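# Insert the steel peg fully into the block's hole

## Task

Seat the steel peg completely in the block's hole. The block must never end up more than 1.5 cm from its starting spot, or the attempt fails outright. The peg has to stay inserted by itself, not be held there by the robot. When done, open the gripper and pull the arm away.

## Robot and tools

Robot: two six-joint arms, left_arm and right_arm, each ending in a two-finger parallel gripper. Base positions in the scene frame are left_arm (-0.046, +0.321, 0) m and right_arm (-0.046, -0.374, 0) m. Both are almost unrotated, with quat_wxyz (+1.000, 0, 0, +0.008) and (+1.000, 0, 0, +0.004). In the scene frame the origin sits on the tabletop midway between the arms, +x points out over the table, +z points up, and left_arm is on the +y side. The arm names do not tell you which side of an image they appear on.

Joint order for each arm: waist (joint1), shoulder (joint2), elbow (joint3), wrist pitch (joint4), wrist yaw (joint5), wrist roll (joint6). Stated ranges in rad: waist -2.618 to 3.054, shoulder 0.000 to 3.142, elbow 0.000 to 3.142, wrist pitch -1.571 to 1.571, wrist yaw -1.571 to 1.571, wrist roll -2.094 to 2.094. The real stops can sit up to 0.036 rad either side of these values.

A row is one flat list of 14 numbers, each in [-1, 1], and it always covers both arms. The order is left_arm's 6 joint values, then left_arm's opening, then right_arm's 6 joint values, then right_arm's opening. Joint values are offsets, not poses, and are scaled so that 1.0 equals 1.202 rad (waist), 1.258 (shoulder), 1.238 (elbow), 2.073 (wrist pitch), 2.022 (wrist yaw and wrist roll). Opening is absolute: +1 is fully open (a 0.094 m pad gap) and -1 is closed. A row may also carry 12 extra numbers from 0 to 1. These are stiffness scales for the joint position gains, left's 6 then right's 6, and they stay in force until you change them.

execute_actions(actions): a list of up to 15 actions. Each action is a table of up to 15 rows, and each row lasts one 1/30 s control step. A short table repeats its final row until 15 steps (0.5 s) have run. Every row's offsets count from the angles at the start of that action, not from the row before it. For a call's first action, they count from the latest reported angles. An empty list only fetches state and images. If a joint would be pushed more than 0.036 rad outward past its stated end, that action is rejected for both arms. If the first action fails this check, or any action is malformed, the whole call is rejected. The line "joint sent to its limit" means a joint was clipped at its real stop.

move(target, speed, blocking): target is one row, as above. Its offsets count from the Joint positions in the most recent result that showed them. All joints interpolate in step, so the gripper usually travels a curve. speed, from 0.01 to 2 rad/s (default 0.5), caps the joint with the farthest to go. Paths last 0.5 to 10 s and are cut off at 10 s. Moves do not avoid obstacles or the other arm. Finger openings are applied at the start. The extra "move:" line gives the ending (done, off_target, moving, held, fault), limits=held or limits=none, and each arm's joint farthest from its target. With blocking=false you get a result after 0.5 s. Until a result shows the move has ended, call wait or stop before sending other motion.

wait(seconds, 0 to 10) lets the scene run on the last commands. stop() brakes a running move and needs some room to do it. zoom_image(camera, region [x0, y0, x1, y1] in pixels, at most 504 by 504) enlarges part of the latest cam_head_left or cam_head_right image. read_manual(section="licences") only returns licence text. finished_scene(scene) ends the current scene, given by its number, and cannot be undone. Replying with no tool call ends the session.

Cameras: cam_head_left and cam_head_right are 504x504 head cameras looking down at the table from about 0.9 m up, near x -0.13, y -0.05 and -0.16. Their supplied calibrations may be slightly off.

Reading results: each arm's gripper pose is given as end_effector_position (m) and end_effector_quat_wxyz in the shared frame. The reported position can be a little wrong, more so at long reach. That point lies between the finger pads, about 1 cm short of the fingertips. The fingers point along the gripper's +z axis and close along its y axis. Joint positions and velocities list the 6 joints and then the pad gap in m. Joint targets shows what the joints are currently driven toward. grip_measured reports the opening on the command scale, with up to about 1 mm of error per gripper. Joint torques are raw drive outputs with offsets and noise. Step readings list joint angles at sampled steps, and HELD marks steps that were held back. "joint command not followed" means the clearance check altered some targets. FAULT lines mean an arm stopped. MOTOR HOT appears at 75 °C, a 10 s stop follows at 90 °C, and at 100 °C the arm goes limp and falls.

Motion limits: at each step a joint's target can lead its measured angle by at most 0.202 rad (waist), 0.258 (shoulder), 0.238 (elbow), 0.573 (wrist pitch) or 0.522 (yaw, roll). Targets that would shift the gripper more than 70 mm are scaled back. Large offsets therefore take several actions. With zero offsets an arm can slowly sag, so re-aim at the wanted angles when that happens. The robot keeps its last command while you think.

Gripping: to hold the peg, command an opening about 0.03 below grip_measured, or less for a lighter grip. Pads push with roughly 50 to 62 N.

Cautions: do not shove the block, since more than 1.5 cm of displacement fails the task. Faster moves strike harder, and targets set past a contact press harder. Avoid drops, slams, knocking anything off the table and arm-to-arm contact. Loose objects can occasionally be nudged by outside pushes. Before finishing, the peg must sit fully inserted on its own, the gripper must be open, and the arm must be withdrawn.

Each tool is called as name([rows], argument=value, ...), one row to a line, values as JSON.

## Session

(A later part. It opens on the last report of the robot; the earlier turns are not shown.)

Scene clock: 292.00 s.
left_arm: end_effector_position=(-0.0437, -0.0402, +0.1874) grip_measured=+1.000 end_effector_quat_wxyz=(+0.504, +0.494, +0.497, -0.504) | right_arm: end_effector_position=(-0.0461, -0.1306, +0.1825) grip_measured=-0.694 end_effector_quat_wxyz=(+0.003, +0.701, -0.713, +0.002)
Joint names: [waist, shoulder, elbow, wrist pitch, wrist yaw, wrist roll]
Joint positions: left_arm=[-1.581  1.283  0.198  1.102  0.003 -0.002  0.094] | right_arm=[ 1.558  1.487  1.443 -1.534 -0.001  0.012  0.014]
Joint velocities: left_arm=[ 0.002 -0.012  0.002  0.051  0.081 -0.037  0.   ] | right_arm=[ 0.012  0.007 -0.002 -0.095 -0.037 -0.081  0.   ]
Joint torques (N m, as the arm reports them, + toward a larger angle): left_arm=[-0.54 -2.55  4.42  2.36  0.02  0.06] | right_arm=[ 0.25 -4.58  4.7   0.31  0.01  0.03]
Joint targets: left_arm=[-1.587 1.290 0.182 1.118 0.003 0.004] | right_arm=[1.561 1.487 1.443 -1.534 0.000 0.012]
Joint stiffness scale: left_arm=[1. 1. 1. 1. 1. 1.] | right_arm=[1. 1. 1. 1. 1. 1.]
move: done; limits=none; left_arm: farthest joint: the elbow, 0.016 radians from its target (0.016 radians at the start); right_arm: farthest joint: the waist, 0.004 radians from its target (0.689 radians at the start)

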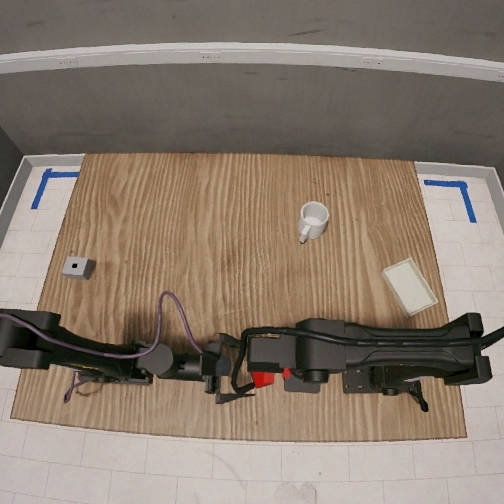

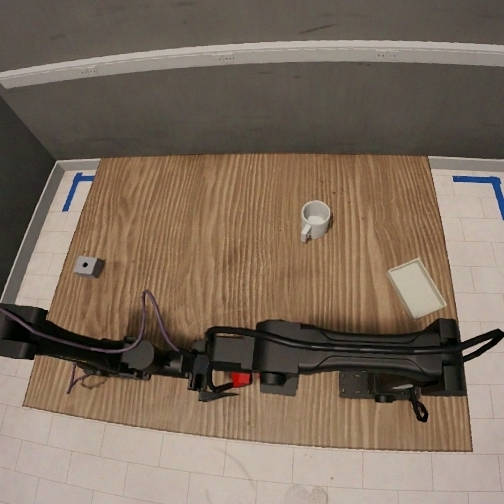

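move(target=[0.483,0.164,0.902,-1.0,0,0,1, 0,0,0,0,0,0,-0.75], speed=1.5)

move(target=[0,0,0.02,-0.2,0,0,1, -0.417,0.495,0.226,0.169,0,0,-0.75], speed=1.0)

Scene clock: 338.27 s.
left_arm: end_effector_position=(+0.1446, +0.0305, +0.1626) grip_measured=+1.000 end_effector_quat_wxyz=(+0.178, +0.465, +0.862, -0.099) | right_arm: end_effector_position=(-0.0458, -0.1342, +0.1826) grip_measured=-0.694 end_effector_quat_wxyz=(+0.007, +0.701, -0.713, +0.008)
Joint names: [waist, shoulder, elbow, wrist pitch, wrist yaw, wrist roll]
Joint positions: left_arm=[-1.006  1.482  1.278 -0.957  0.005 -0.002  0.094] | right_arm=[ 1.558  1.487  1.443 -1.548  0.001  0.012  0.014]
Joint velocities: left_arm=[-0.002  0.007  0.007 -0.007 -0.022 -0.007  0.   ] | right_arm=[ 0.002  0.012 -0.012 -0.051 -0.022 -0.037  0.   ]
Joint torques (N m, as the arm reports them, + toward a larger angle): left_arm=[ 0.5  -5.35  9.76  1.2  -0.01  0.02] | right_arm=[ 0.   -4.47  4.75  0.37 -0.04 -0.01]
Joint targets: left_arm=[-1.000 1.489 1.315 -0.971 0.003 -0.002] | right_arm=[1.558 1.487 1.443 -1.534 -0.001 0.012]
Joint stiffness scale: left_arm=[1. 1. 1. 1. 1. 1.] | right_arm=[1. 1. 1. 1. 1. 1.]
move: off_target (left_arm); limits=none; left_arm: farthest joint: the elbow, 0.037 radians from its target (1.117 radians at the start); right_arm: farthest joint: the wrist pitch, 0.014 radians from its target (0.000 radians at the start)

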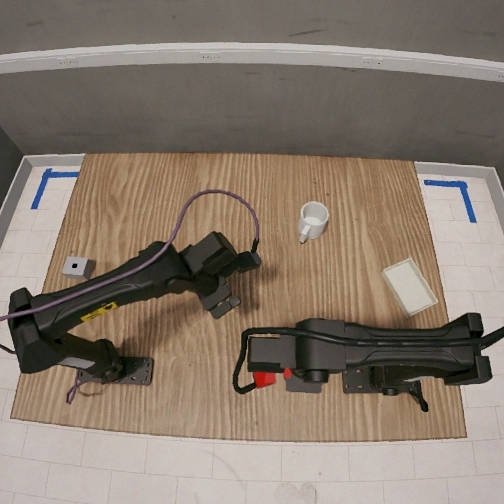

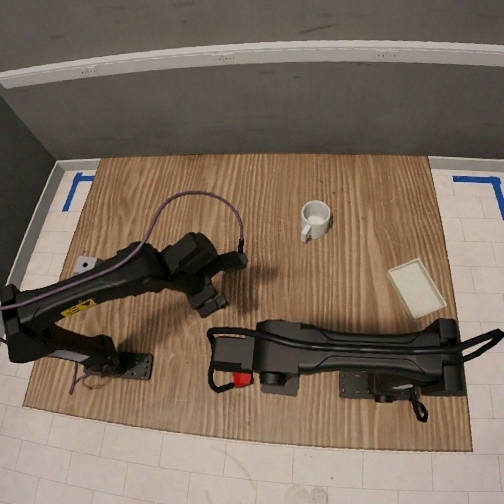

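Scene clock: 339.70 s.
left_arm: end_effector_position=(+0.0915, +0.1114, +0.1422) grip_measured=+1.000 end_effector_quat_wxyz=(+0.003, +0.474, +0.880, -0.004) | right_arm: end_effector_position=(+0.0171, -0.0848, +0.1243) grip_measured=-0.694 end_effector_quat_wxyz=(-0.049, -0.621, +0.781, -0.043)
Joint names: [waist, shoulder, elbow, wrist pitch, wrist yaw, wrist roll]
Joint positions: left_arm=[-1.006  1.482  1.278 -1.358  0.005 -0.002  0.094] | right_arm=[ 1.347  1.787  1.523 -1.438  0.005  0.012  0.014]
Joint velocities: left_arm=[ 0.007 -0.002 -0.012 -0.037  0.007  0.022  0.   ] | right_arm=[-0.007  0.012 -0.017  0.037 -0.007  0.037 -0.001]
Joint torques (N m, as the arm reports them, + toward a larger angle): left_arm=[ 0.   -5.23  8.06  0.49  0.02  0.02] | right_arm=[ 0.23 -9.86  4.97 -0.07  0.04  0.02]
Joint targets: left_arm=[-1.006 1.482 1.302 -1.372 0.005 -0.002] | right_arm=[1.351 1.755 1.527 -1.451 -0.002 0.012]
Joint stiffness scale: left_arm=[1. 1. 1. 1. 1. 1.] | right_arm=[1. 1. 1. 1. 1. 1.]
move: held (right_arm), off_target (left_arm); limits=held; held on 30 of 43 steps (right_arm), including the last (right_arm); left_arm: farthest joint: the elbow, 0.025 radians from its target (0.025 radians at the start); right_arm: farthest joint: the shoulder, 0.323 radians from its target (0.623 radians at the start)
joint command not followed: on one or more control steps a check withheld the commanded joint targets of the right arm, and it was not sent them on those steps. On the call's last step the targets were still withheld.
cause: the commanded joint targets would bring a part of the robot too close to another arm (this arm's wrist (the part past the wrist pitch) and the other arm's wrist (the part past the wrist pitch)); next, command targets that bring no part of the robot closer to that arm.

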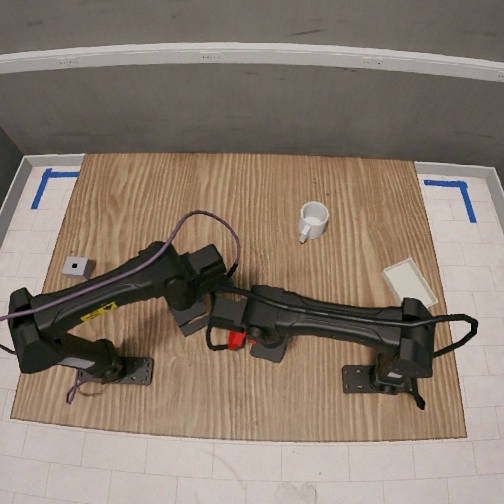

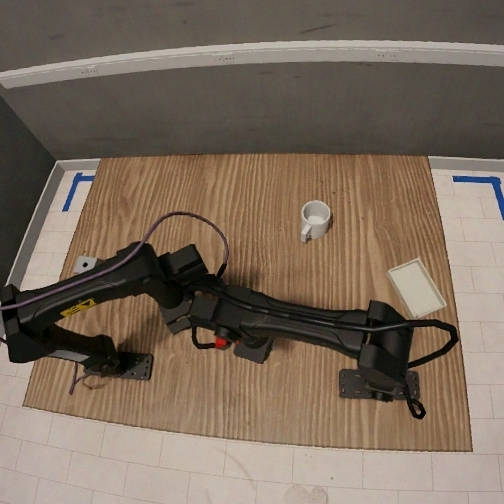

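move(target=[0.83,0,0,0,0,0,1, 0,0,0,0,0,0,-0.75], speed=1.5)

move(target=[0,0,0,0,0,0,1, -0.241,0.2565,0.18,0.1226,0,0,-0.75], speed=1.0)

Scene clock: 349.57 s.
left_arm: end_effector_position=(+0.2042, +0.3228, +0.1422) grip_measured=+1.000 end_effector_quat_wxyz=(+0.004, -0.003, +1.000, -0.001) | right_arm: end_effector_position=(+0.0171, -0.0848, +0.1243) grip_measured=-0.694 end_effector_quat_wxyz=(-0.049, -0.621, +0.781, -0.043)
Joint names: [waist, shoulder, elbow, wrist pitch, wrist yaw, wrist roll]
Joint positions: left_arm=[-0.011  1.482  1.278 -1.358  0.001 -0.002  0.094] | right_arm=[ 1.347  1.787  1.523 -1.438  0.005  0.012  0.014]
Joint velocities: left_arm=[ 0.002  0.002  0.007 -0.051  0.037 -0.051  0.   ] | right_arm=[-0.002  0.002 -0.012 -0.022  0.066 -0.007 -0.   ]
Joint torques (N m, as the arm reports them, + toward a larger angle): left_arm=[ 0.27 -5.23  6.07  0.63  0.07  0.02] | right_arm=[-0.06 -7.37  4.57  0.04  0.    0.05]
Joint targets: left_arm=[-0.008 1.482 1.278 -1.358 0.005 -0.002] | right_arm=[1.347 1.787 1.523 -1.438 0.005 0.012]
Joint stiffness scale: left_arm=[1. 1. 1. 1. 1. 1.] | right_arm=[1. 1. 1. 1. 1. 1.]
move: done; limits=none; left_arm: farthest joint: the wrist yaw, 0.004 radians from its target (0.000 radians at the start); right_arm: farthest joint: the waist, 0.000 radians from its target (0.000 radians at the start)

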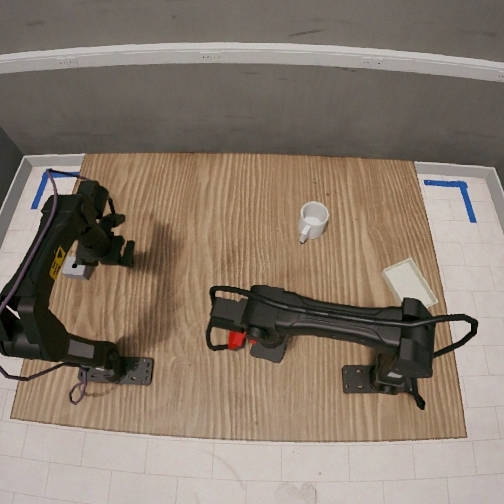

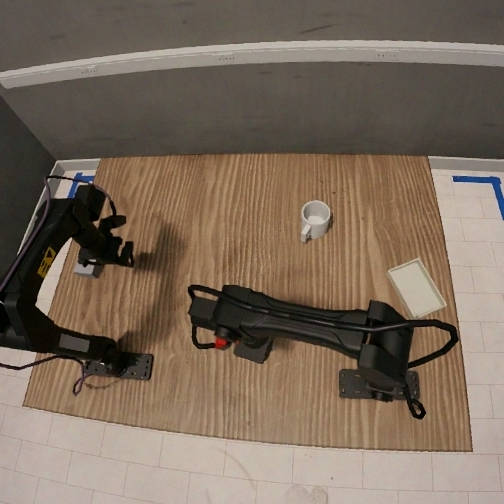

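Scene clock: 350.57 s.
left_arm: end_effector_position=(+0.2042, +0.3228, +0.1422) grip_measured=+1.000 end_effector_quat_wxyz=(+0.004, -0.003, +1.000, -0.001) | right_arm: end_effector_position=(+0.1479, -0.0297, +0.0468) grip_measured=-0.694 end_effector_quat_wxyz=(-0.020, -0.500, +0.865, -0.019)
Joint names: [waist, shoulder, elbow, wrist pitch, wrist yaw, wrist roll]
Joint positions: left_arm=[-0.011  1.482  1.278 -1.358  0.001 -0.002  0.094] | right_arm=[ 1.052  2.134  1.706 -1.196  0.012  0.012  0.014]
Joint velocities: left_arm=[-0.002  0.002  0.002 -0.007 -0.037 -0.022  0.   ] | right_arm=[-0.012  0.007  0.002  0.037  0.007 -0.037 -0.001]
Joint torques (N m, as the arm reports them, + toward a larger angle): left_arm=[ 0.03 -5.24  6.03  0.63  0.01  0.02] | right_arm=[  0.49 -12.42   7.28   0.31  -0.03   0.06]
Joint targets: left_arm=[-0.011 1.482 1.278 -1.358 0.001 -0.002] | right_arm=[1.058 2.110 1.746 -1.184 0.005 0.012]
Joint stiffness scale: left_arm=[1. 1. 1. 1. 1. 1.] | right_arm=[1. 1. 1. 1. 1. 1.]
move: off_target (right_arm); limits=none; left_arm: farthest joint: the waist, 0.000 radians from its target (0.000 radians at the start); right_arm: farthest joint: the elbow, 0.040 radians from its target (0.222 radians at the start)

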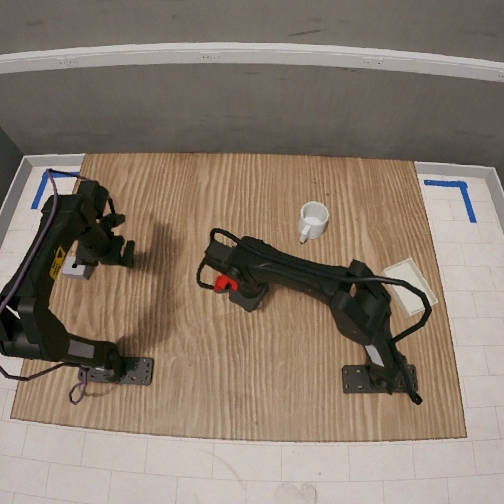

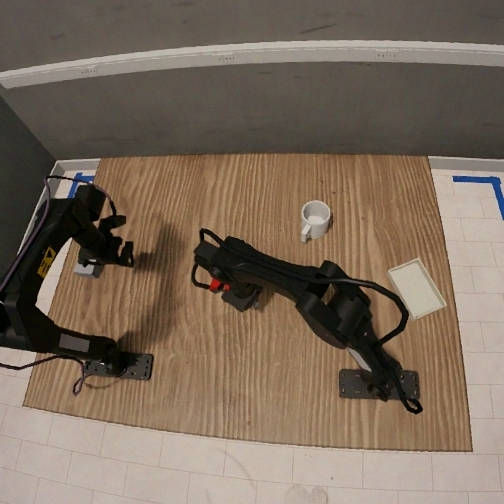

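move(target=[0,0,0,0,0,0,1, 0,0.0,-0.1026,0.0945,0,0,-0.75], speed=0.3)

Scene clock: 358.73 s.
left_arm: end_effector_position=(+0.2042, +0.3228, +0.1422) grip_measured=+1.000 end_effector_quat_wxyz=(+0.004, -0.003, +1.000, -0.001) | right_arm: end_effector_position=(+0.1522, -0.0221, +0.0180) grip_measured=-0.694 end_effector_quat_wxyz=(+0.008, -0.500, +0.866, -0.002)
Joint names: [waist, shoulder, elbow, wrist pitch, wrist yaw, wrist roll]
Joint positions: left_arm=[-0.011  1.482  1.278 -1.358  0.001 -0.002  0.094] | right_arm=[ 1.052  2.134  1.589 -1.016  0.012  0.012  0.014]
Joint velocities: left_arm=[-0.002 -0.002  0.007  0.022 -0.066 -0.007  0.   ] | right_arm=[ 0.012  0.012  0.007 -0.007 -0.022 -0.037  0.001]
Joint torques (N m, as the arm reports them, + toward a larger angle): left_arm=[-0.01 -5.22  6.06  0.63  0.    0.02] | right_arm=[ -0.06 -10.45   4.03   0.44   0.     0.05]
Joint targets: left_arm=[-0.011 1.482 1.278 -1.358 0.001 -0.002] | right_arm=[1.052 2.134 1.579 -1.000 0.012 0.012]
Joint stiffness scale: left_arm=[1. 1. 1. 1. 1. 1.] | right_arm=[1. 1. 1. 1. 1. 1.]
move: done; limits=none; left_arm: farthest joint: the waist, 0.000 radians from its target (0.000 radians at the start); right_arm: farthest joint: the wrist pitch, 0.016 radians from its target (0.196 radians at the start)

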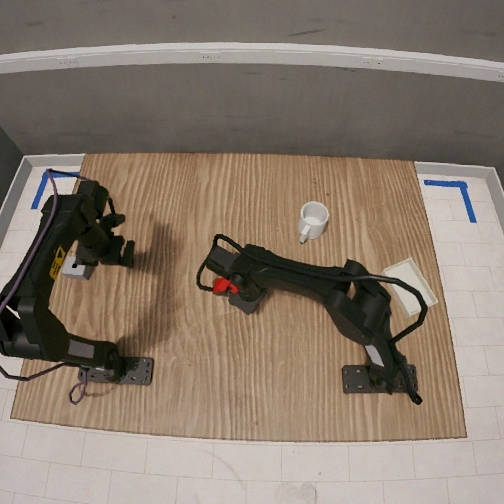

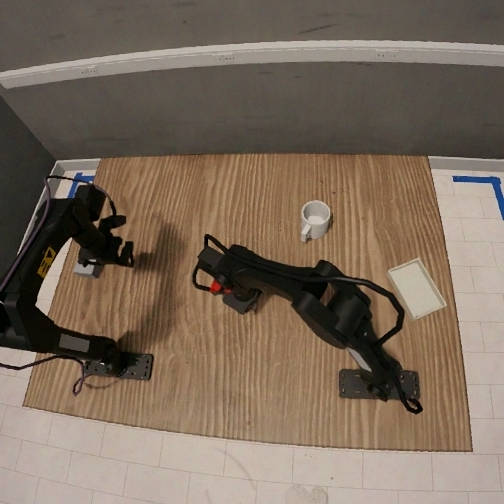

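Shoulder +0.018 more, then release and retreat.

move(target=[0,0,0,0,0,0,1, 0,0.018,-0.008,0.008,0,0,-0.75], speed=0.1)

move(target=[0,0,0,0,0,0,1, 0,0,0,0,0,0,-0.2], speed=0.1)

move(target=[0,0,0,0,0,0,1, 0,-0.1,0.15,-0.1,0,0,-0.2], speed=0.6)

move(target=[0,0,0,0,0,0,1, -0.9,-0.5,-0.2,0,0,0,1], speed=1.5)

zoom_image(camera="cam_head_left", region=[190, 250, 310, 370])

zoom_image(camera="cam_head_right", region=[190, 250, 310, 370])

Scene clock: 375.87 s.
left_arm: end_effector_position=(+0.2042, +0.3228, +0.1422) grip_measured=+1.000 end_effector_quat_wxyz=(+0.004, -0.003, +1.000, -0.001) | right_arm: end_effector_position=(+0.1513, -0.0237, +0.0095) grip_measured=-0.694 end_effector_quat_wxyz=(-0.001, -0.500, +0.866, -0.007)
Joint names: [waist, shoulder, elbow, wrist pitch, wrist yaw, wrist roll]
Joint positions: left_arm=[-0.011  1.482  1.278 -1.358  0.001 -0.002  0.094] | right_arm=[ 1.052  2.156  1.589 -1.014  0.012  0.012  0.014]
Joint velocities: left_arm=[-0.002 -0.012  0.002  0.007 -0.051 -0.007  0.   ] | right_arm=[-0.022  0.002 -0.017 -0.022 -0.022 -0.007  0.001]
Joint torques (N m, as the arm reports them, + toward a larger angle): left_arm=[ 0.01 -5.24  6.06  0.63  0.    0.02] | right_arm=[  0.01 -10.56   4.02   0.4    0.03  -0.01]
Joint targets: left_arm=[-0.011 1.482 1.278 -1.358 0.001 -0.002] | right_arm=[1.052 2.156 1.580 -0.999 0.012 0.012]
Joint stiffness scale: left_arm=[1. 1. 1. 1. 1. 1.] | right_arm=[1. 1. 1. 1. 1. 1.]
move: done; limits=none; left_arm: farthest joint: the waist, 0.000 radians from its target (0.000 radians at the start); right_arm: farthest joint: the wrist pitch, 0.014 radians from its target (0.016 radians at the start)

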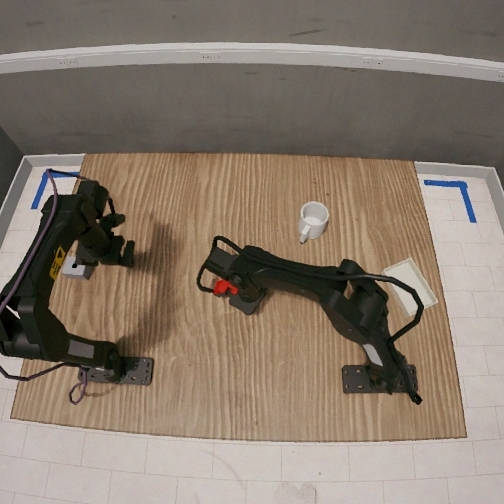

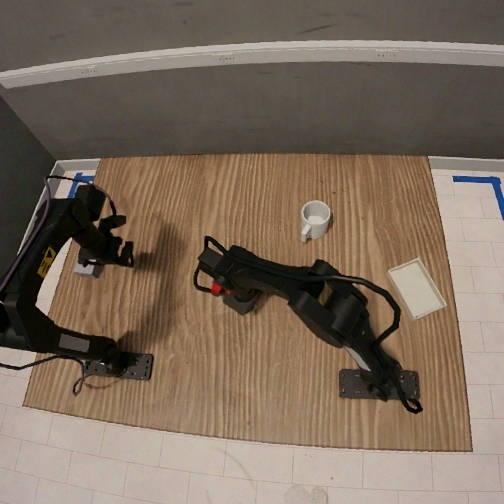

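Scene clock: 376.37 s.
left_arm: end_effector_position=(+0.2042, +0.3228, +0.1422) grip_measured=+1.000 end_effector_quat_wxyz=(+0.004, -0.003, +1.000, -0.001) | right_arm: end_effector_position=(+0.1513, -0.0237, +0.0095) grip_measured=-0.202 end_effector_quat_wxyz=(-0.001, -0.500, +0.866, -0.007)
Joint names: [waist, shoulder, elbow, wrist pitch, wrist yaw, wrist roll]
Joint positions: left_arm=[-0.011  1.482  1.278 -1.358  0.001 -0.002  0.094] | right_arm=[ 1.052  2.156  1.589 -1.014  0.012  0.012  0.037]
Joint velocities: left_arm=[-0.007  0.007  0.017  0.037  0.037  0.007  0.   ] | right_arm=[ 0.002 -0.012 -0.002  0.022 -0.066 -0.037  0.   ]
Joint torques (N m, as the arm reports them, + toward a larger angle): left_arm=[ 0.06 -5.21  6.07  0.63  0.02  0.02] | right_arm=[ -0.1  -10.7    4.56   0.25   0.02   0.04]
Joint targets: left_arm=[-0.011 1.482 1.278 -1.358 0.001 -0.002] | right_arm=[1.052 2.156 1.589 -1.014 0.012 0.012]
Joint stiffness scale: left_arm=[1. 1. 1. 1. 1. 1.] | right_arm=[1. 1. 1. 1. 1. 1.]
move: done; limits=none; left_arm: farthest joint: the waist, 0.000 radians from its target (0.000 radians at the start); right_arm: farthest joint: the waist, 0.000 radians from its target (0.000 radians at the start)

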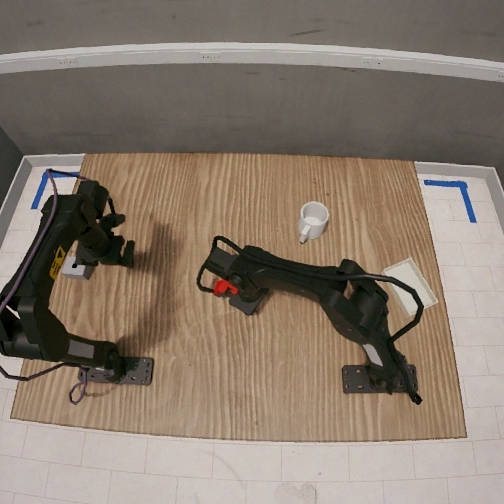

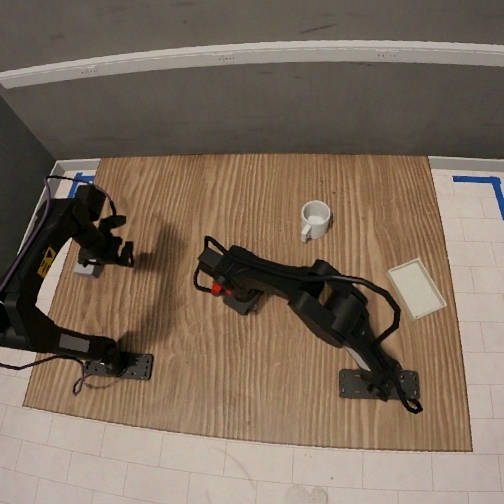

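Scene clock: 377.57 s.
left_arm: end_effector_position=(+0.2042, +0.3228, +0.1422) grip_measured=+1.000 end_effector_quat_wxyz=(+0.004, -0.003, +1.000, -0.001) | right_arm: end_effector_position=(+0.1545, -0.0180, +0.0954) grip_measured=-0.202 end_effector_quat_wxyz=(+0.035, -0.500, +0.865, +0.014)
Joint names: [waist, shoulder, elbow, wrist pitch, wrist yaw, wrist roll]
Joint positions: left_arm=[-0.011  1.482  1.278 -1.358  0.001 -0.002  0.094] | right_arm=[ 1.052  2.037  1.752 -1.212  0.012  0.012  0.037]
Joint velocities: left_arm=[-0.002 -0.002  0.002 -0.095 -0.11   0.022  0.   ] | right_arm=[ 0.002 -0.002 -0.007 -0.066 -0.066 -0.051 -0.   ]
Joint torques (N m, as the arm reports them, + toward a larger angle): left_arm=[ 0.01 -5.2   6.03  0.65  0.02  0.03] | right_arm=[ -0.03 -10.65   6.46   0.34   0.03   0.04]
Joint targets: left_arm=[-0.011 1.482 1.278 -1.358 0.001 -0.002] | right_arm=[1.052 2.030 1.775 -1.221 0.012 0.012]
Joint stiffness scale: left_arm=[1. 1. 1. 1. 1. 1.] | right_arm=[1. 1. 1. 1. 1. 1.]
move: off_target (right_arm); limits=none; left_arm: farthest joint: the waist, 0.000 radians from its target (0.000 radians at the start); right_arm: farthest joint: the elbow, 0.022 radians from its target (0.185 radians at the start)

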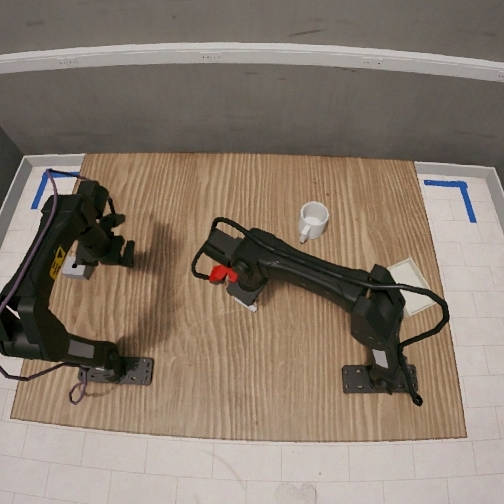

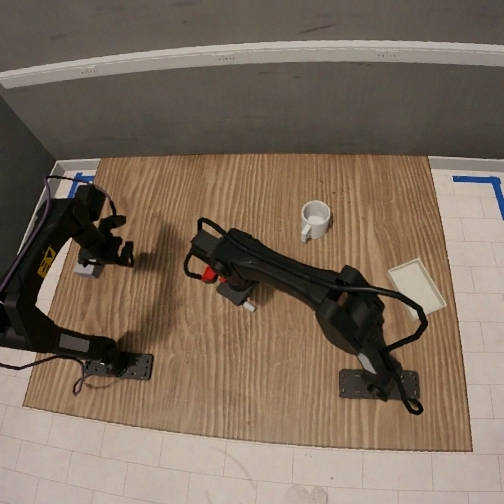

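Scene clock: 379.00 s.
left_arm: end_effector_position=(+0.2042, +0.3228, +0.1422) grip_measured=+1.000 end_effector_quat_wxyz=(+0.004, -0.003, +1.000, -0.001) | right_arm: end_effector_position=(+0.2827, -0.3826, +0.2390) grip_measured=+1.000 end_effector_quat_wxyz=(+0.225, +0.017, +0.974, -0.010)
Joint names: [waist, shoulder, elbow, wrist pitch, wrist yaw, wrist roll]
Joint positions: left_arm=[-0.011  1.482  1.278 -1.358  0.001 -0.002  0.094] | right_arm=[-0.026  1.426  1.519 -1.21   0.019  0.012  0.094]
Joint velocities: left_arm=[-0.027  0.002 -0.012  0.051 -0.007 -0.022  0.   ] | right_arm=[-0.002  0.002  0.012 -0.051  0.037 -0.022  0.   ]
Joint torques (N m, as the arm reports them, + toward a larger angle): left_arm=[ 0.   -5.22  6.06  0.64  0.02  0.02] | right_arm=[-0.46 -5.98  4.28  1.08 -0.05  0.01]
Joint targets: left_arm=[-0.011 1.482 1.278 -1.358 0.001 -0.002] | right_arm=[-0.029 1.408 1.505 -1.212 0.011 0.012]
Joint stiffness scale: left_arm=[1. 1. 1. 1. 1. 1.] | right_arm=[1. 1. 1. 1. 1. 1.]
move: done; limits=none; left_arm: farthest joint: the waist, 0.000 radians from its target (0.000 radians at the start); right_arm: farthest joint: the shoulder, 0.018 radians from its target (0.629 radians at the start)

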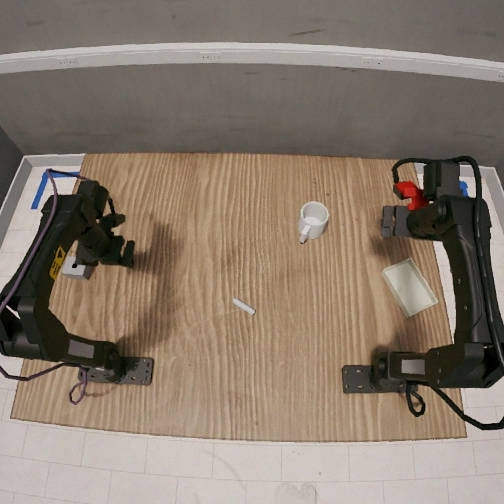

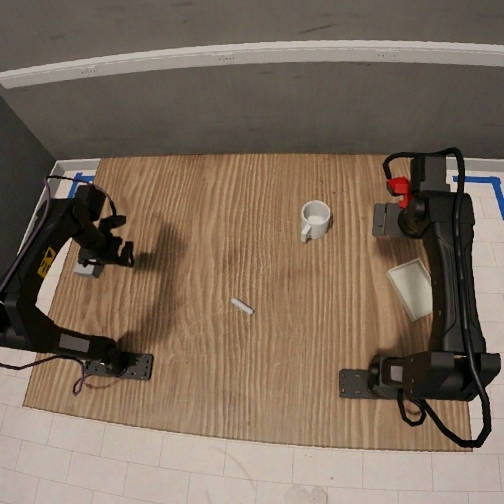

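Region (190, 250, 310, 370) of cam_head_left's 504x504 image, scaled by 4.200, with more detail than that image has.

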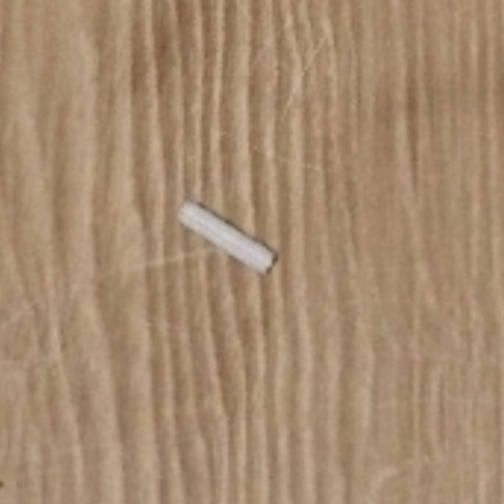

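Region (190, 250, 310, 370) of cam_head_right's 504x504 image, scaled by 4.200, with more detail than that image has.

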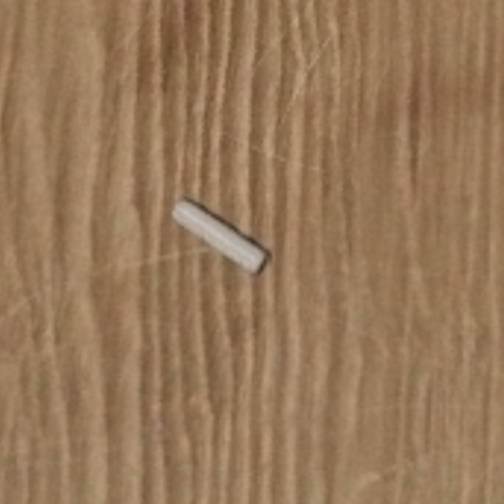

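move(target=[-0.908,0.467,0.467,0.017,0,0.496,-0.2, 0,0,0,0,0,0,1], speed=1.3)

zoom_image(camera="cam_head_left", region=[30, 220, 130, 320])

zoom_image(camera="cam_head_right", region=[40, 220, 140, 320])

Scene clock: 416.77 s.
left_arm: end_effector_position=(+0.1381, -0.0321, +0.0980) grip_measured=-0.198 end_effector_quat_wxyz=(-0.002, +0.864, +0.504, -0.001) | right_arm: end_effector_position=(+0.2827, -0.3826, +0.2390) grip_measured=+1.000 end_effector_quat_wxyz=(+0.225, +0.017, +0.974, -0.010)
Joint names: [waist, shoulder, elbow, wrist pitch, wrist yaw, wrist roll]
Joint positions: left_arm=[-1.107  2.073  1.819 -1.321  0.002  0.994  0.038] | right_arm=[-0.026  1.426  1.519 -1.21   0.019  0.012  0.094]
Joint velocities: left_arm=[ 0.012 -0.002  0.007 -0.007  0.037 -0.007 -0.   ] | right_arm=[-0.017 -0.002 -0.007 -0.022 -0.022  0.037  0.   ]
Joint torques (N m, as the arm reports them, + toward a larger angle): left_arm=[  0.32 -10.68   9.05   0.58   0.03   0.14] | right_arm=[ 0.01 -4.6   4.99  1.11 -0.01  0.06]
Joint targets: left_arm=[-1.102 2.069 1.856 -1.323 0.001 1.001] | right_arm=[-0.026 1.426 1.519 -1.210 0.019 0.012]
Joint stiffness scale: left_arm=[1. 1. 1. 1. 1. 1.] | right_arm=[1. 1. 1. 1. 1. 1.]
move: off_target (left_arm); limits=none; left_arm: farthest joint: the elbow, 0.037 radians from its target (0.579 radians at the start); right_arm: farthest joint: the waist, 0.000 radians from its target (0.000 radians at the start)

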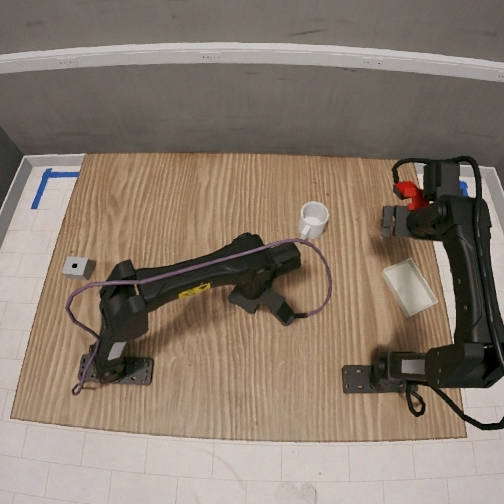

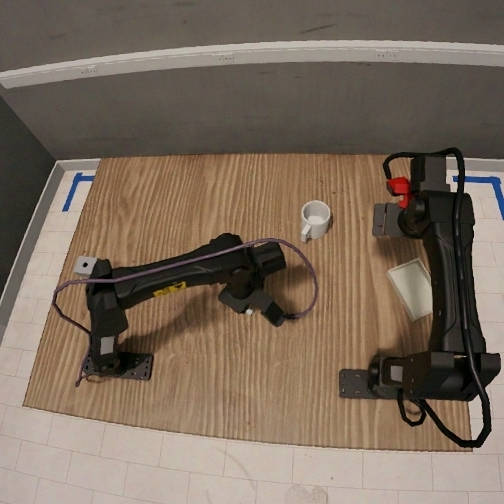

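Region (30, 220, 130, 320) of cam_head_left's 504x504 image, scaled by 5.040, with more detail than that image has.

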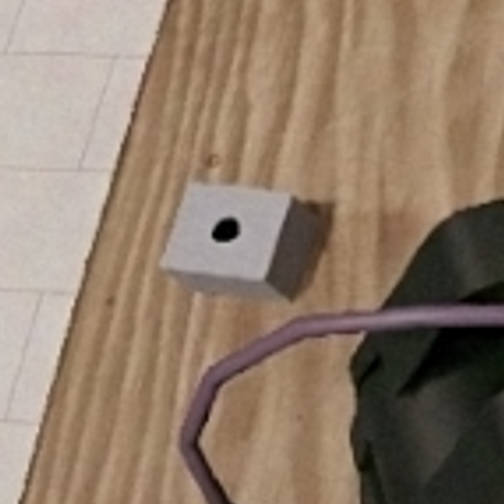

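Region (40, 220, 140, 320) of cam_head_right's 504x504 image, scaled by 5.040, with more detail than that image has.

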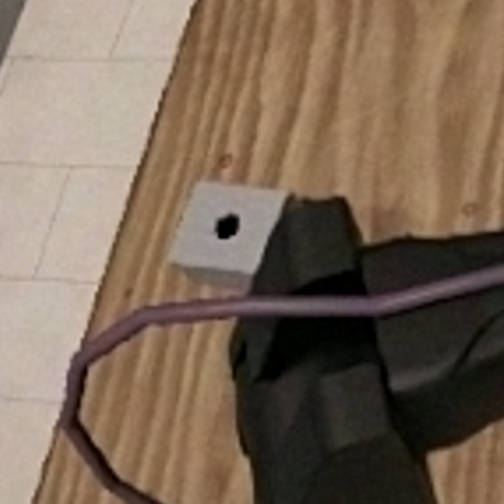

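move(target=[0.003,0.051,-0.228,0.166,0,0.003,-0.2, 0,0,0,0,0,0,1], speed=0.4)

zoom_image(camera="cam_head_right", region=[190, 250, 310, 370])

Scene clock: 424.97 s.
left_arm: end_effector_position=(+0.1385, -0.0327, +0.0156) grip_measured=-0.198 end_effector_quat_wxyz=(-0.000, +0.864, +0.503, -0.001) | right_arm: end_effector_position=(+0.2827, -0.3826, +0.2390) grip_measured=+1.000 end_effector_quat_wxyz=(+0.225, +0.017, +0.974, -0.010)
Joint names: [waist, shoulder, elbow, wrist pitch, wrist yaw, wrist roll]
Joint positions: left_arm=[-1.107  2.127  1.569 -1.013  0.002  0.996  0.038] | right_arm=[-0.026  1.426  1.519 -1.21   0.019  0.012  0.094]
Joint velocities: left_arm=[-0.002 -0.002 -0.027 -0.037 -0.007 -0.007  0.001] | right_arm=[-0.007 -0.002  0.002 -0.081  0.051 -0.007  0.   ]
Joint torques (N m, as the arm reports them, + toward a larger angle): left_arm=[ 0.36 -9.74  3.1   0.94  0.02  0.06] | right_arm=[-0.03 -4.54  4.93  1.09 -0.01  0.  ]
Joint targets: left_arm=[-1.103 2.138 1.537 -0.977 0.002 1.000] | right_arm=[-0.026 1.426 1.519 -1.210 0.019 0.012]
Joint stiffness scale: left_arm=[1. 1. 1. 1. 1. 1.] | right_arm=[1. 1. 1. 1. 1. 1.]
move: off_target (left_arm); limits=none; left_arm: farthest joint: the wrist pitch, 0.036 radians from its target (0.344 radians at the start); right_arm: farthest joint: the waist, 0.000 radians from its target (0.000 radians at the start)

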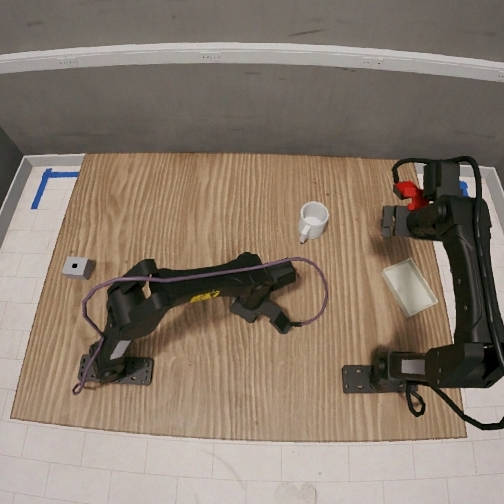

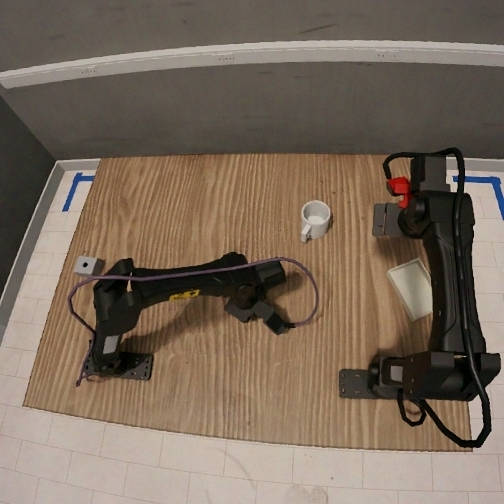

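Region (190, 250, 310, 370) of cam_head_right's 504x504 image, scaled by 4.200, with more detail than that image has.

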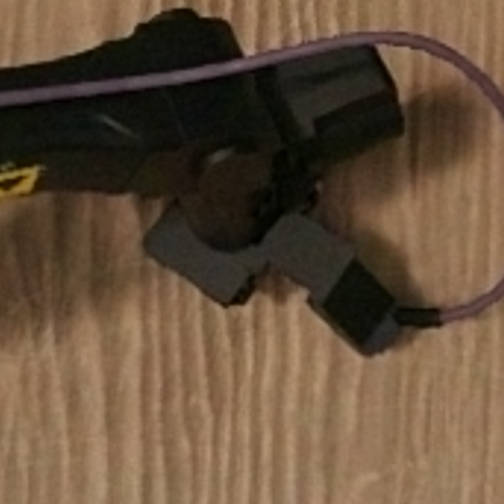

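move(target=[0,0,0,0,0,0,-1, 0,0,0,0,0,0,1], speed=0.2)

Scene clock: 430.23 s.
left_arm: end_effector_position=(+0.1396, -0.0339, +0.0156) grip_measured=-0.695 end_effector_quat_wxyz=(+0.003, +0.864, +0.503, +0.000) | right_arm: end_effector_position=(+0.2827, -0.3826, +0.2390) grip_measured=+1.000 end_effector_quat_wxyz=(+0.225, +0.017, +0.974, -0.010)
Joint names: [waist, shoulder, elbow, wrist pitch, wrist yaw, wrist roll]
Joint positions: left_arm=[-1.107  2.127  1.569 -1.007 -0.001  0.996  0.014] | right_arm=[-0.026  1.426  1.519 -1.21   0.019  0.012  0.094]
Joint velocities: left_arm=[-0.017 -0.007 -0.012 -0.022 -0.051 -0.066  0.   ] | right_arm=[-0.007  0.002  0.002  0.022 -0.022  0.022  0.   ]
Joint torques (N m, as the arm reports them, + toward a larger angle): left_arm=[  0.04 -10.57   5.81   0.57   0.06   0.01] | right_arm=[ 0.04 -4.71  5.06  1.06 -0.01  0.  ]
Joint targets: left_arm=[-1.107 2.127 1.569 -1.013 0.002 0.996] | right_arm=[-0.026 1.426 1.519 -1.210 0.019 0.012]
Joint stiffness scale: left_arm=[1. 1. 1. 1. 1. 1.] | right_arm=[1. 1. 1. 1. 1. 1.]
move: done; limits=none; left_arm: farthest joint: the wrist pitch, 0.006 radians from its target (0.000 radians at the start); right_arm: farthest joint: the waist, 0.000 radians from its target (0.000 radians at the start)

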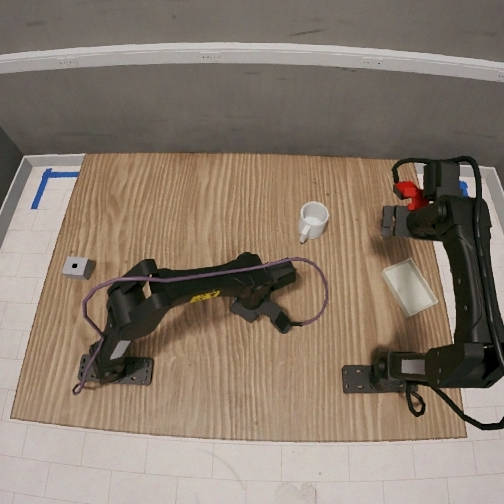

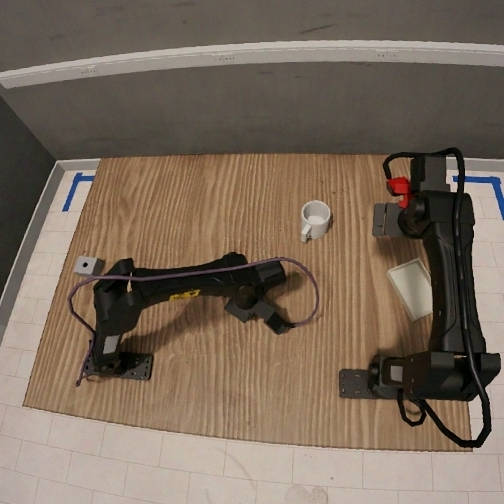

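move(target=[0.3,-0.30,-0.056,0.1,0.2,0,-0.75, 0,0,0,0,0,0,1], speed=0.8)

move(target=[0.75,0,0,0.12,0.567,-0.097,-0.75, 0,0,0,0,0,0,1], speed=1.2)

Scene clock: 508.57 s.
left_arm: end_effector_position=(+0.2361, -0.0175, +0.1703) grip_measured=-0.695 end_effector_quat_wxyz=(+0.269, +0.752, +0.583, -0.149) | right_arm: end_effector_position=(+0.2827, -0.3826, +0.2390) grip_measured=+1.000 end_effector_quat_wxyz=(+0.225, +0.017, +0.974, -0.010)
Joint names: [waist, shoulder, elbow, wrist pitch, wrist yaw, wrist roll]
Joint positions: left_arm=[-0.742  1.759  1.512 -0.817  0.382  0.996  0.014] | right_arm=[-0.026  1.426  1.519 -1.21   0.019  0.012  0.094]
Joint velocities: left_arm=[-0.007  0.017  0.002 -0.037  0.022 -0.037 -0.   ] | right_arm=[-0.022  0.002 -0.007 -0.022  0.022  0.037  0.   ]
Joint torques (N m, as the arm reports them, + toward a larger angle): left_arm=[-0.37 -9.19  5.89  1.62  0.47  0.01] | right_arm=[ 0.04 -4.38  5.19  1.06  0.02  0.05]
Joint targets: left_arm=[-0.746 1.750 1.500 -0.799 0.403 0.996] | right_arm=[-0.026 1.426 1.519 -1.210 0.019 0.012]
Joint stiffness scale: left_arm=[1. 1. 1. 1. 1. 1.] | right_arm=[1. 1. 1. 1. 1. 1.]
move: off_target (left_arm); limits=none; left_arm: farthest joint: the wrist yaw, 0.021 radians from its target (0.404 radians at the start); right_arm: farthest joint: the waist, 0.000 radians from its target (0.000 radians at the start)

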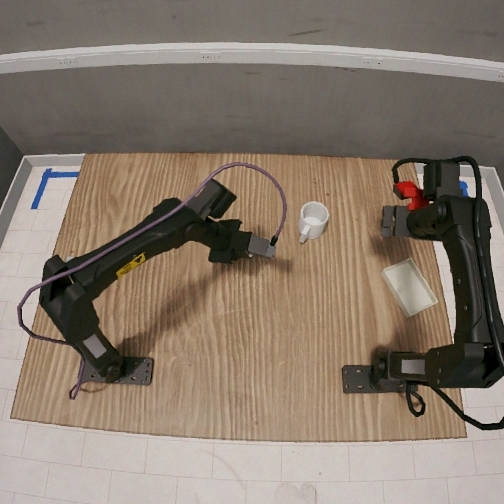

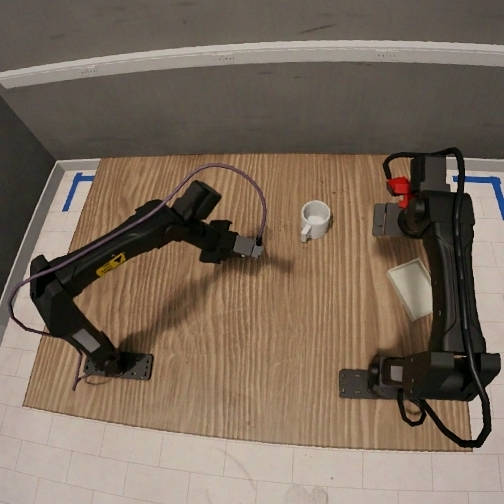

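Scene clock: 510.50 s.
left_arm: end_effector_position=(+0.3572, +0.2147, +0.3146) grip_measured=-0.695 end_effector_quat_wxyz=(+0.534, +0.445, +0.574, -0.433) | right_arm: end_effector_position=(+0.2827, -0.3826, +0.2390) grip_measured=+1.000 end_effector_quat_wxyz=(+0.225, +0.017, +0.974, -0.010)
Joint names: [waist, shoulder, elbow, wrist pitch, wrist yaw, wrist roll]
Joint positions: left_arm=[ 0.164  1.759  1.512 -0.583  1.496  0.807  0.014] | right_arm=[-0.026  1.426  1.519 -1.21   0.019  0.012  0.094]
Joint velocities: left_arm=[-0.002 -0.022 -0.007 -0.007 -0.007  0.007 -0.001] | right_arm=[ 0.012 -0.012 -0.002  0.066 -0.022  0.037  0.   ]
Joint torques (N m, as the arm reports them, + toward a larger angle): left_arm=[-0.47 -8.45  6.86  1.52  0.82 -0.05] | right_arm=[-0.09 -4.51  5.19  1.06  0.01  0.04]
Joint targets: left_arm=[0.159 1.759 1.512 -0.569 1.529 0.800] | right_arm=[-0.026 1.426 1.519 -1.210 0.019 0.012]
Joint stiffness scale: left_arm=[1. 1. 1. 1. 1. 1.] | right_arm=[1. 1. 1. 1. 1. 1.]
move: off_target (left_arm); limits=none; left_arm: farthest joint: the wrist yaw, 0.033 radians from its target (1.146 radians at the start); right_arm: farthest joint: the waist, 0.000 radians from its target (0.000 radians at the start)

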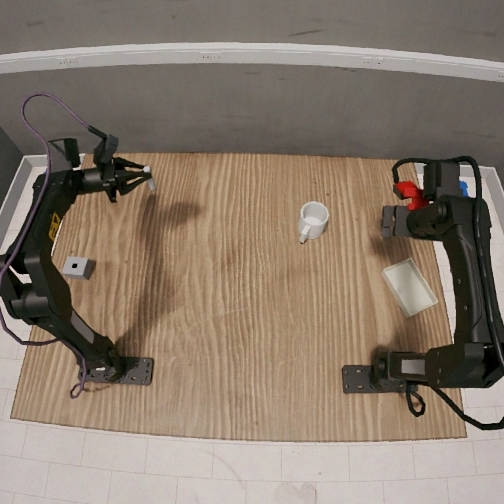

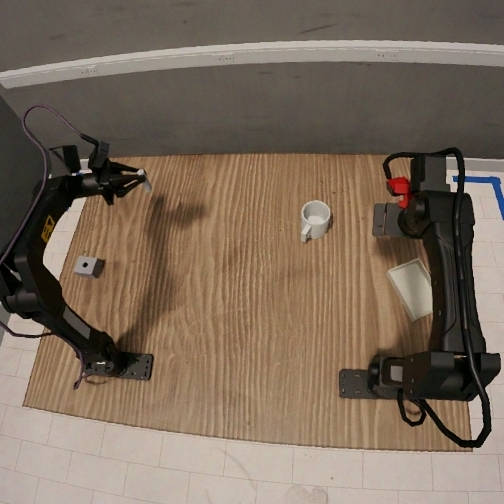

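move(target=[0.754,0.044,-0.7625,0.4925,0.0514,-0.003,-0.75, 0,0,0,0,0,0,1], speed=1.0)

zoom_image(camera="cam_head_left", region=[10, 200, 130, 320])

zoom_image(camera="cam_head_right", region=[20, 200, 140, 320])

Scene clock: 525.90 s.
left_arm: end_effector_position=(+0.2387, +0.4807, +0.1088) grip_measured=-0.695 end_effector_quat_wxyz=(+0.680, +0.164, +0.697, -0.160) | right_arm: end_effector_position=(+0.2827, -0.3826, +0.2390) grip_measured=+1.000 end_effector_quat_wxyz=(+0.225, +0.017, +0.974, -0.010)
Joint names: [waist, shoulder, elbow, wrist pitch, wrist yaw, wrist roll]
Joint positions: left_arm=[1.069 1.812 0.582 0.424 1.536 0.805 0.014] | right_arm=[-0.026  1.426  1.519 -1.21   0.019  0.012  0.094]
Joint velocities: left_arm=[-0.017 -0.002  0.002 -0.007 -0.037  0.037 -0.   ] | right_arm=[ 0.002 -0.002  0.007 -0.066  0.007  0.007  0.   ]
Joint torques (N m, as the arm reports them, + toward a larger angle): left_arm=[ 0.25 -6.39  3.05  1.49  0.84 -0.03] | right_arm=[-0.19 -4.53  5.07  1.02 -0.01 -0.02]
Joint targets: left_arm=[1.071 1.814 0.568 0.438 1.568 0.801] | right_arm=[-0.026 1.426 1.519 -1.210 0.019 0.012]
Joint stiffness scale: left_arm=[1. 1. 1. 1. 1. 1.] | right_arm=[1. 1. 1. 1. 1. 1.]
joint sent to its limit (left arm) — the command would take the wrist yaw past its upper limit, so that joint was sent only as far as its limit.
move: off_target (left_arm); limits=none; left_arm: farthest joint: the wrist yaw, 0.064 radians from its target (0.104 radians at the start); right_arm: farthest joint: the waist, 0.000 radians from its target (0.000 radians at the start)

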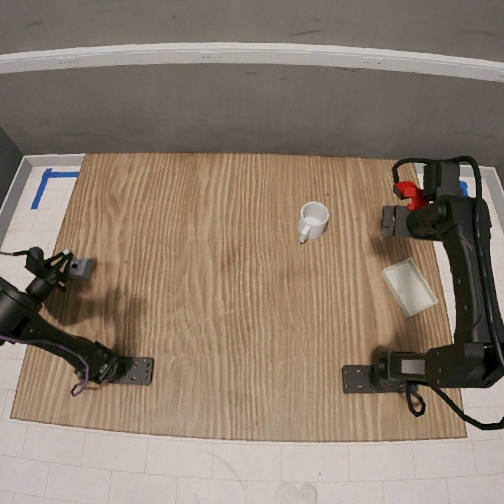

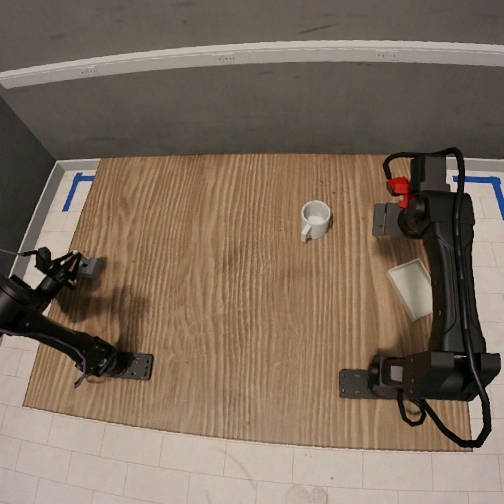

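Region (10, 200, 130, 320) of cam_head_left's 504x504 image, scaled by 4.200, with more detail than that image has.

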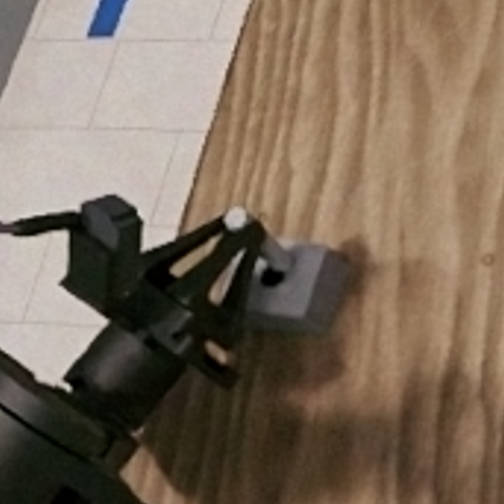

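Region (20, 200, 140, 320) of cam_head_right's 504x504 image, scaled by 4.200, with more detail than that image has.

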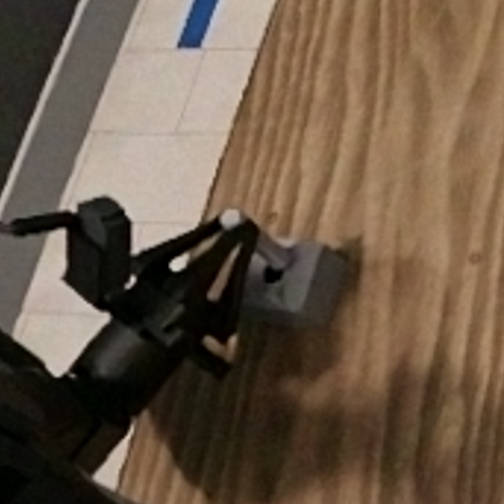

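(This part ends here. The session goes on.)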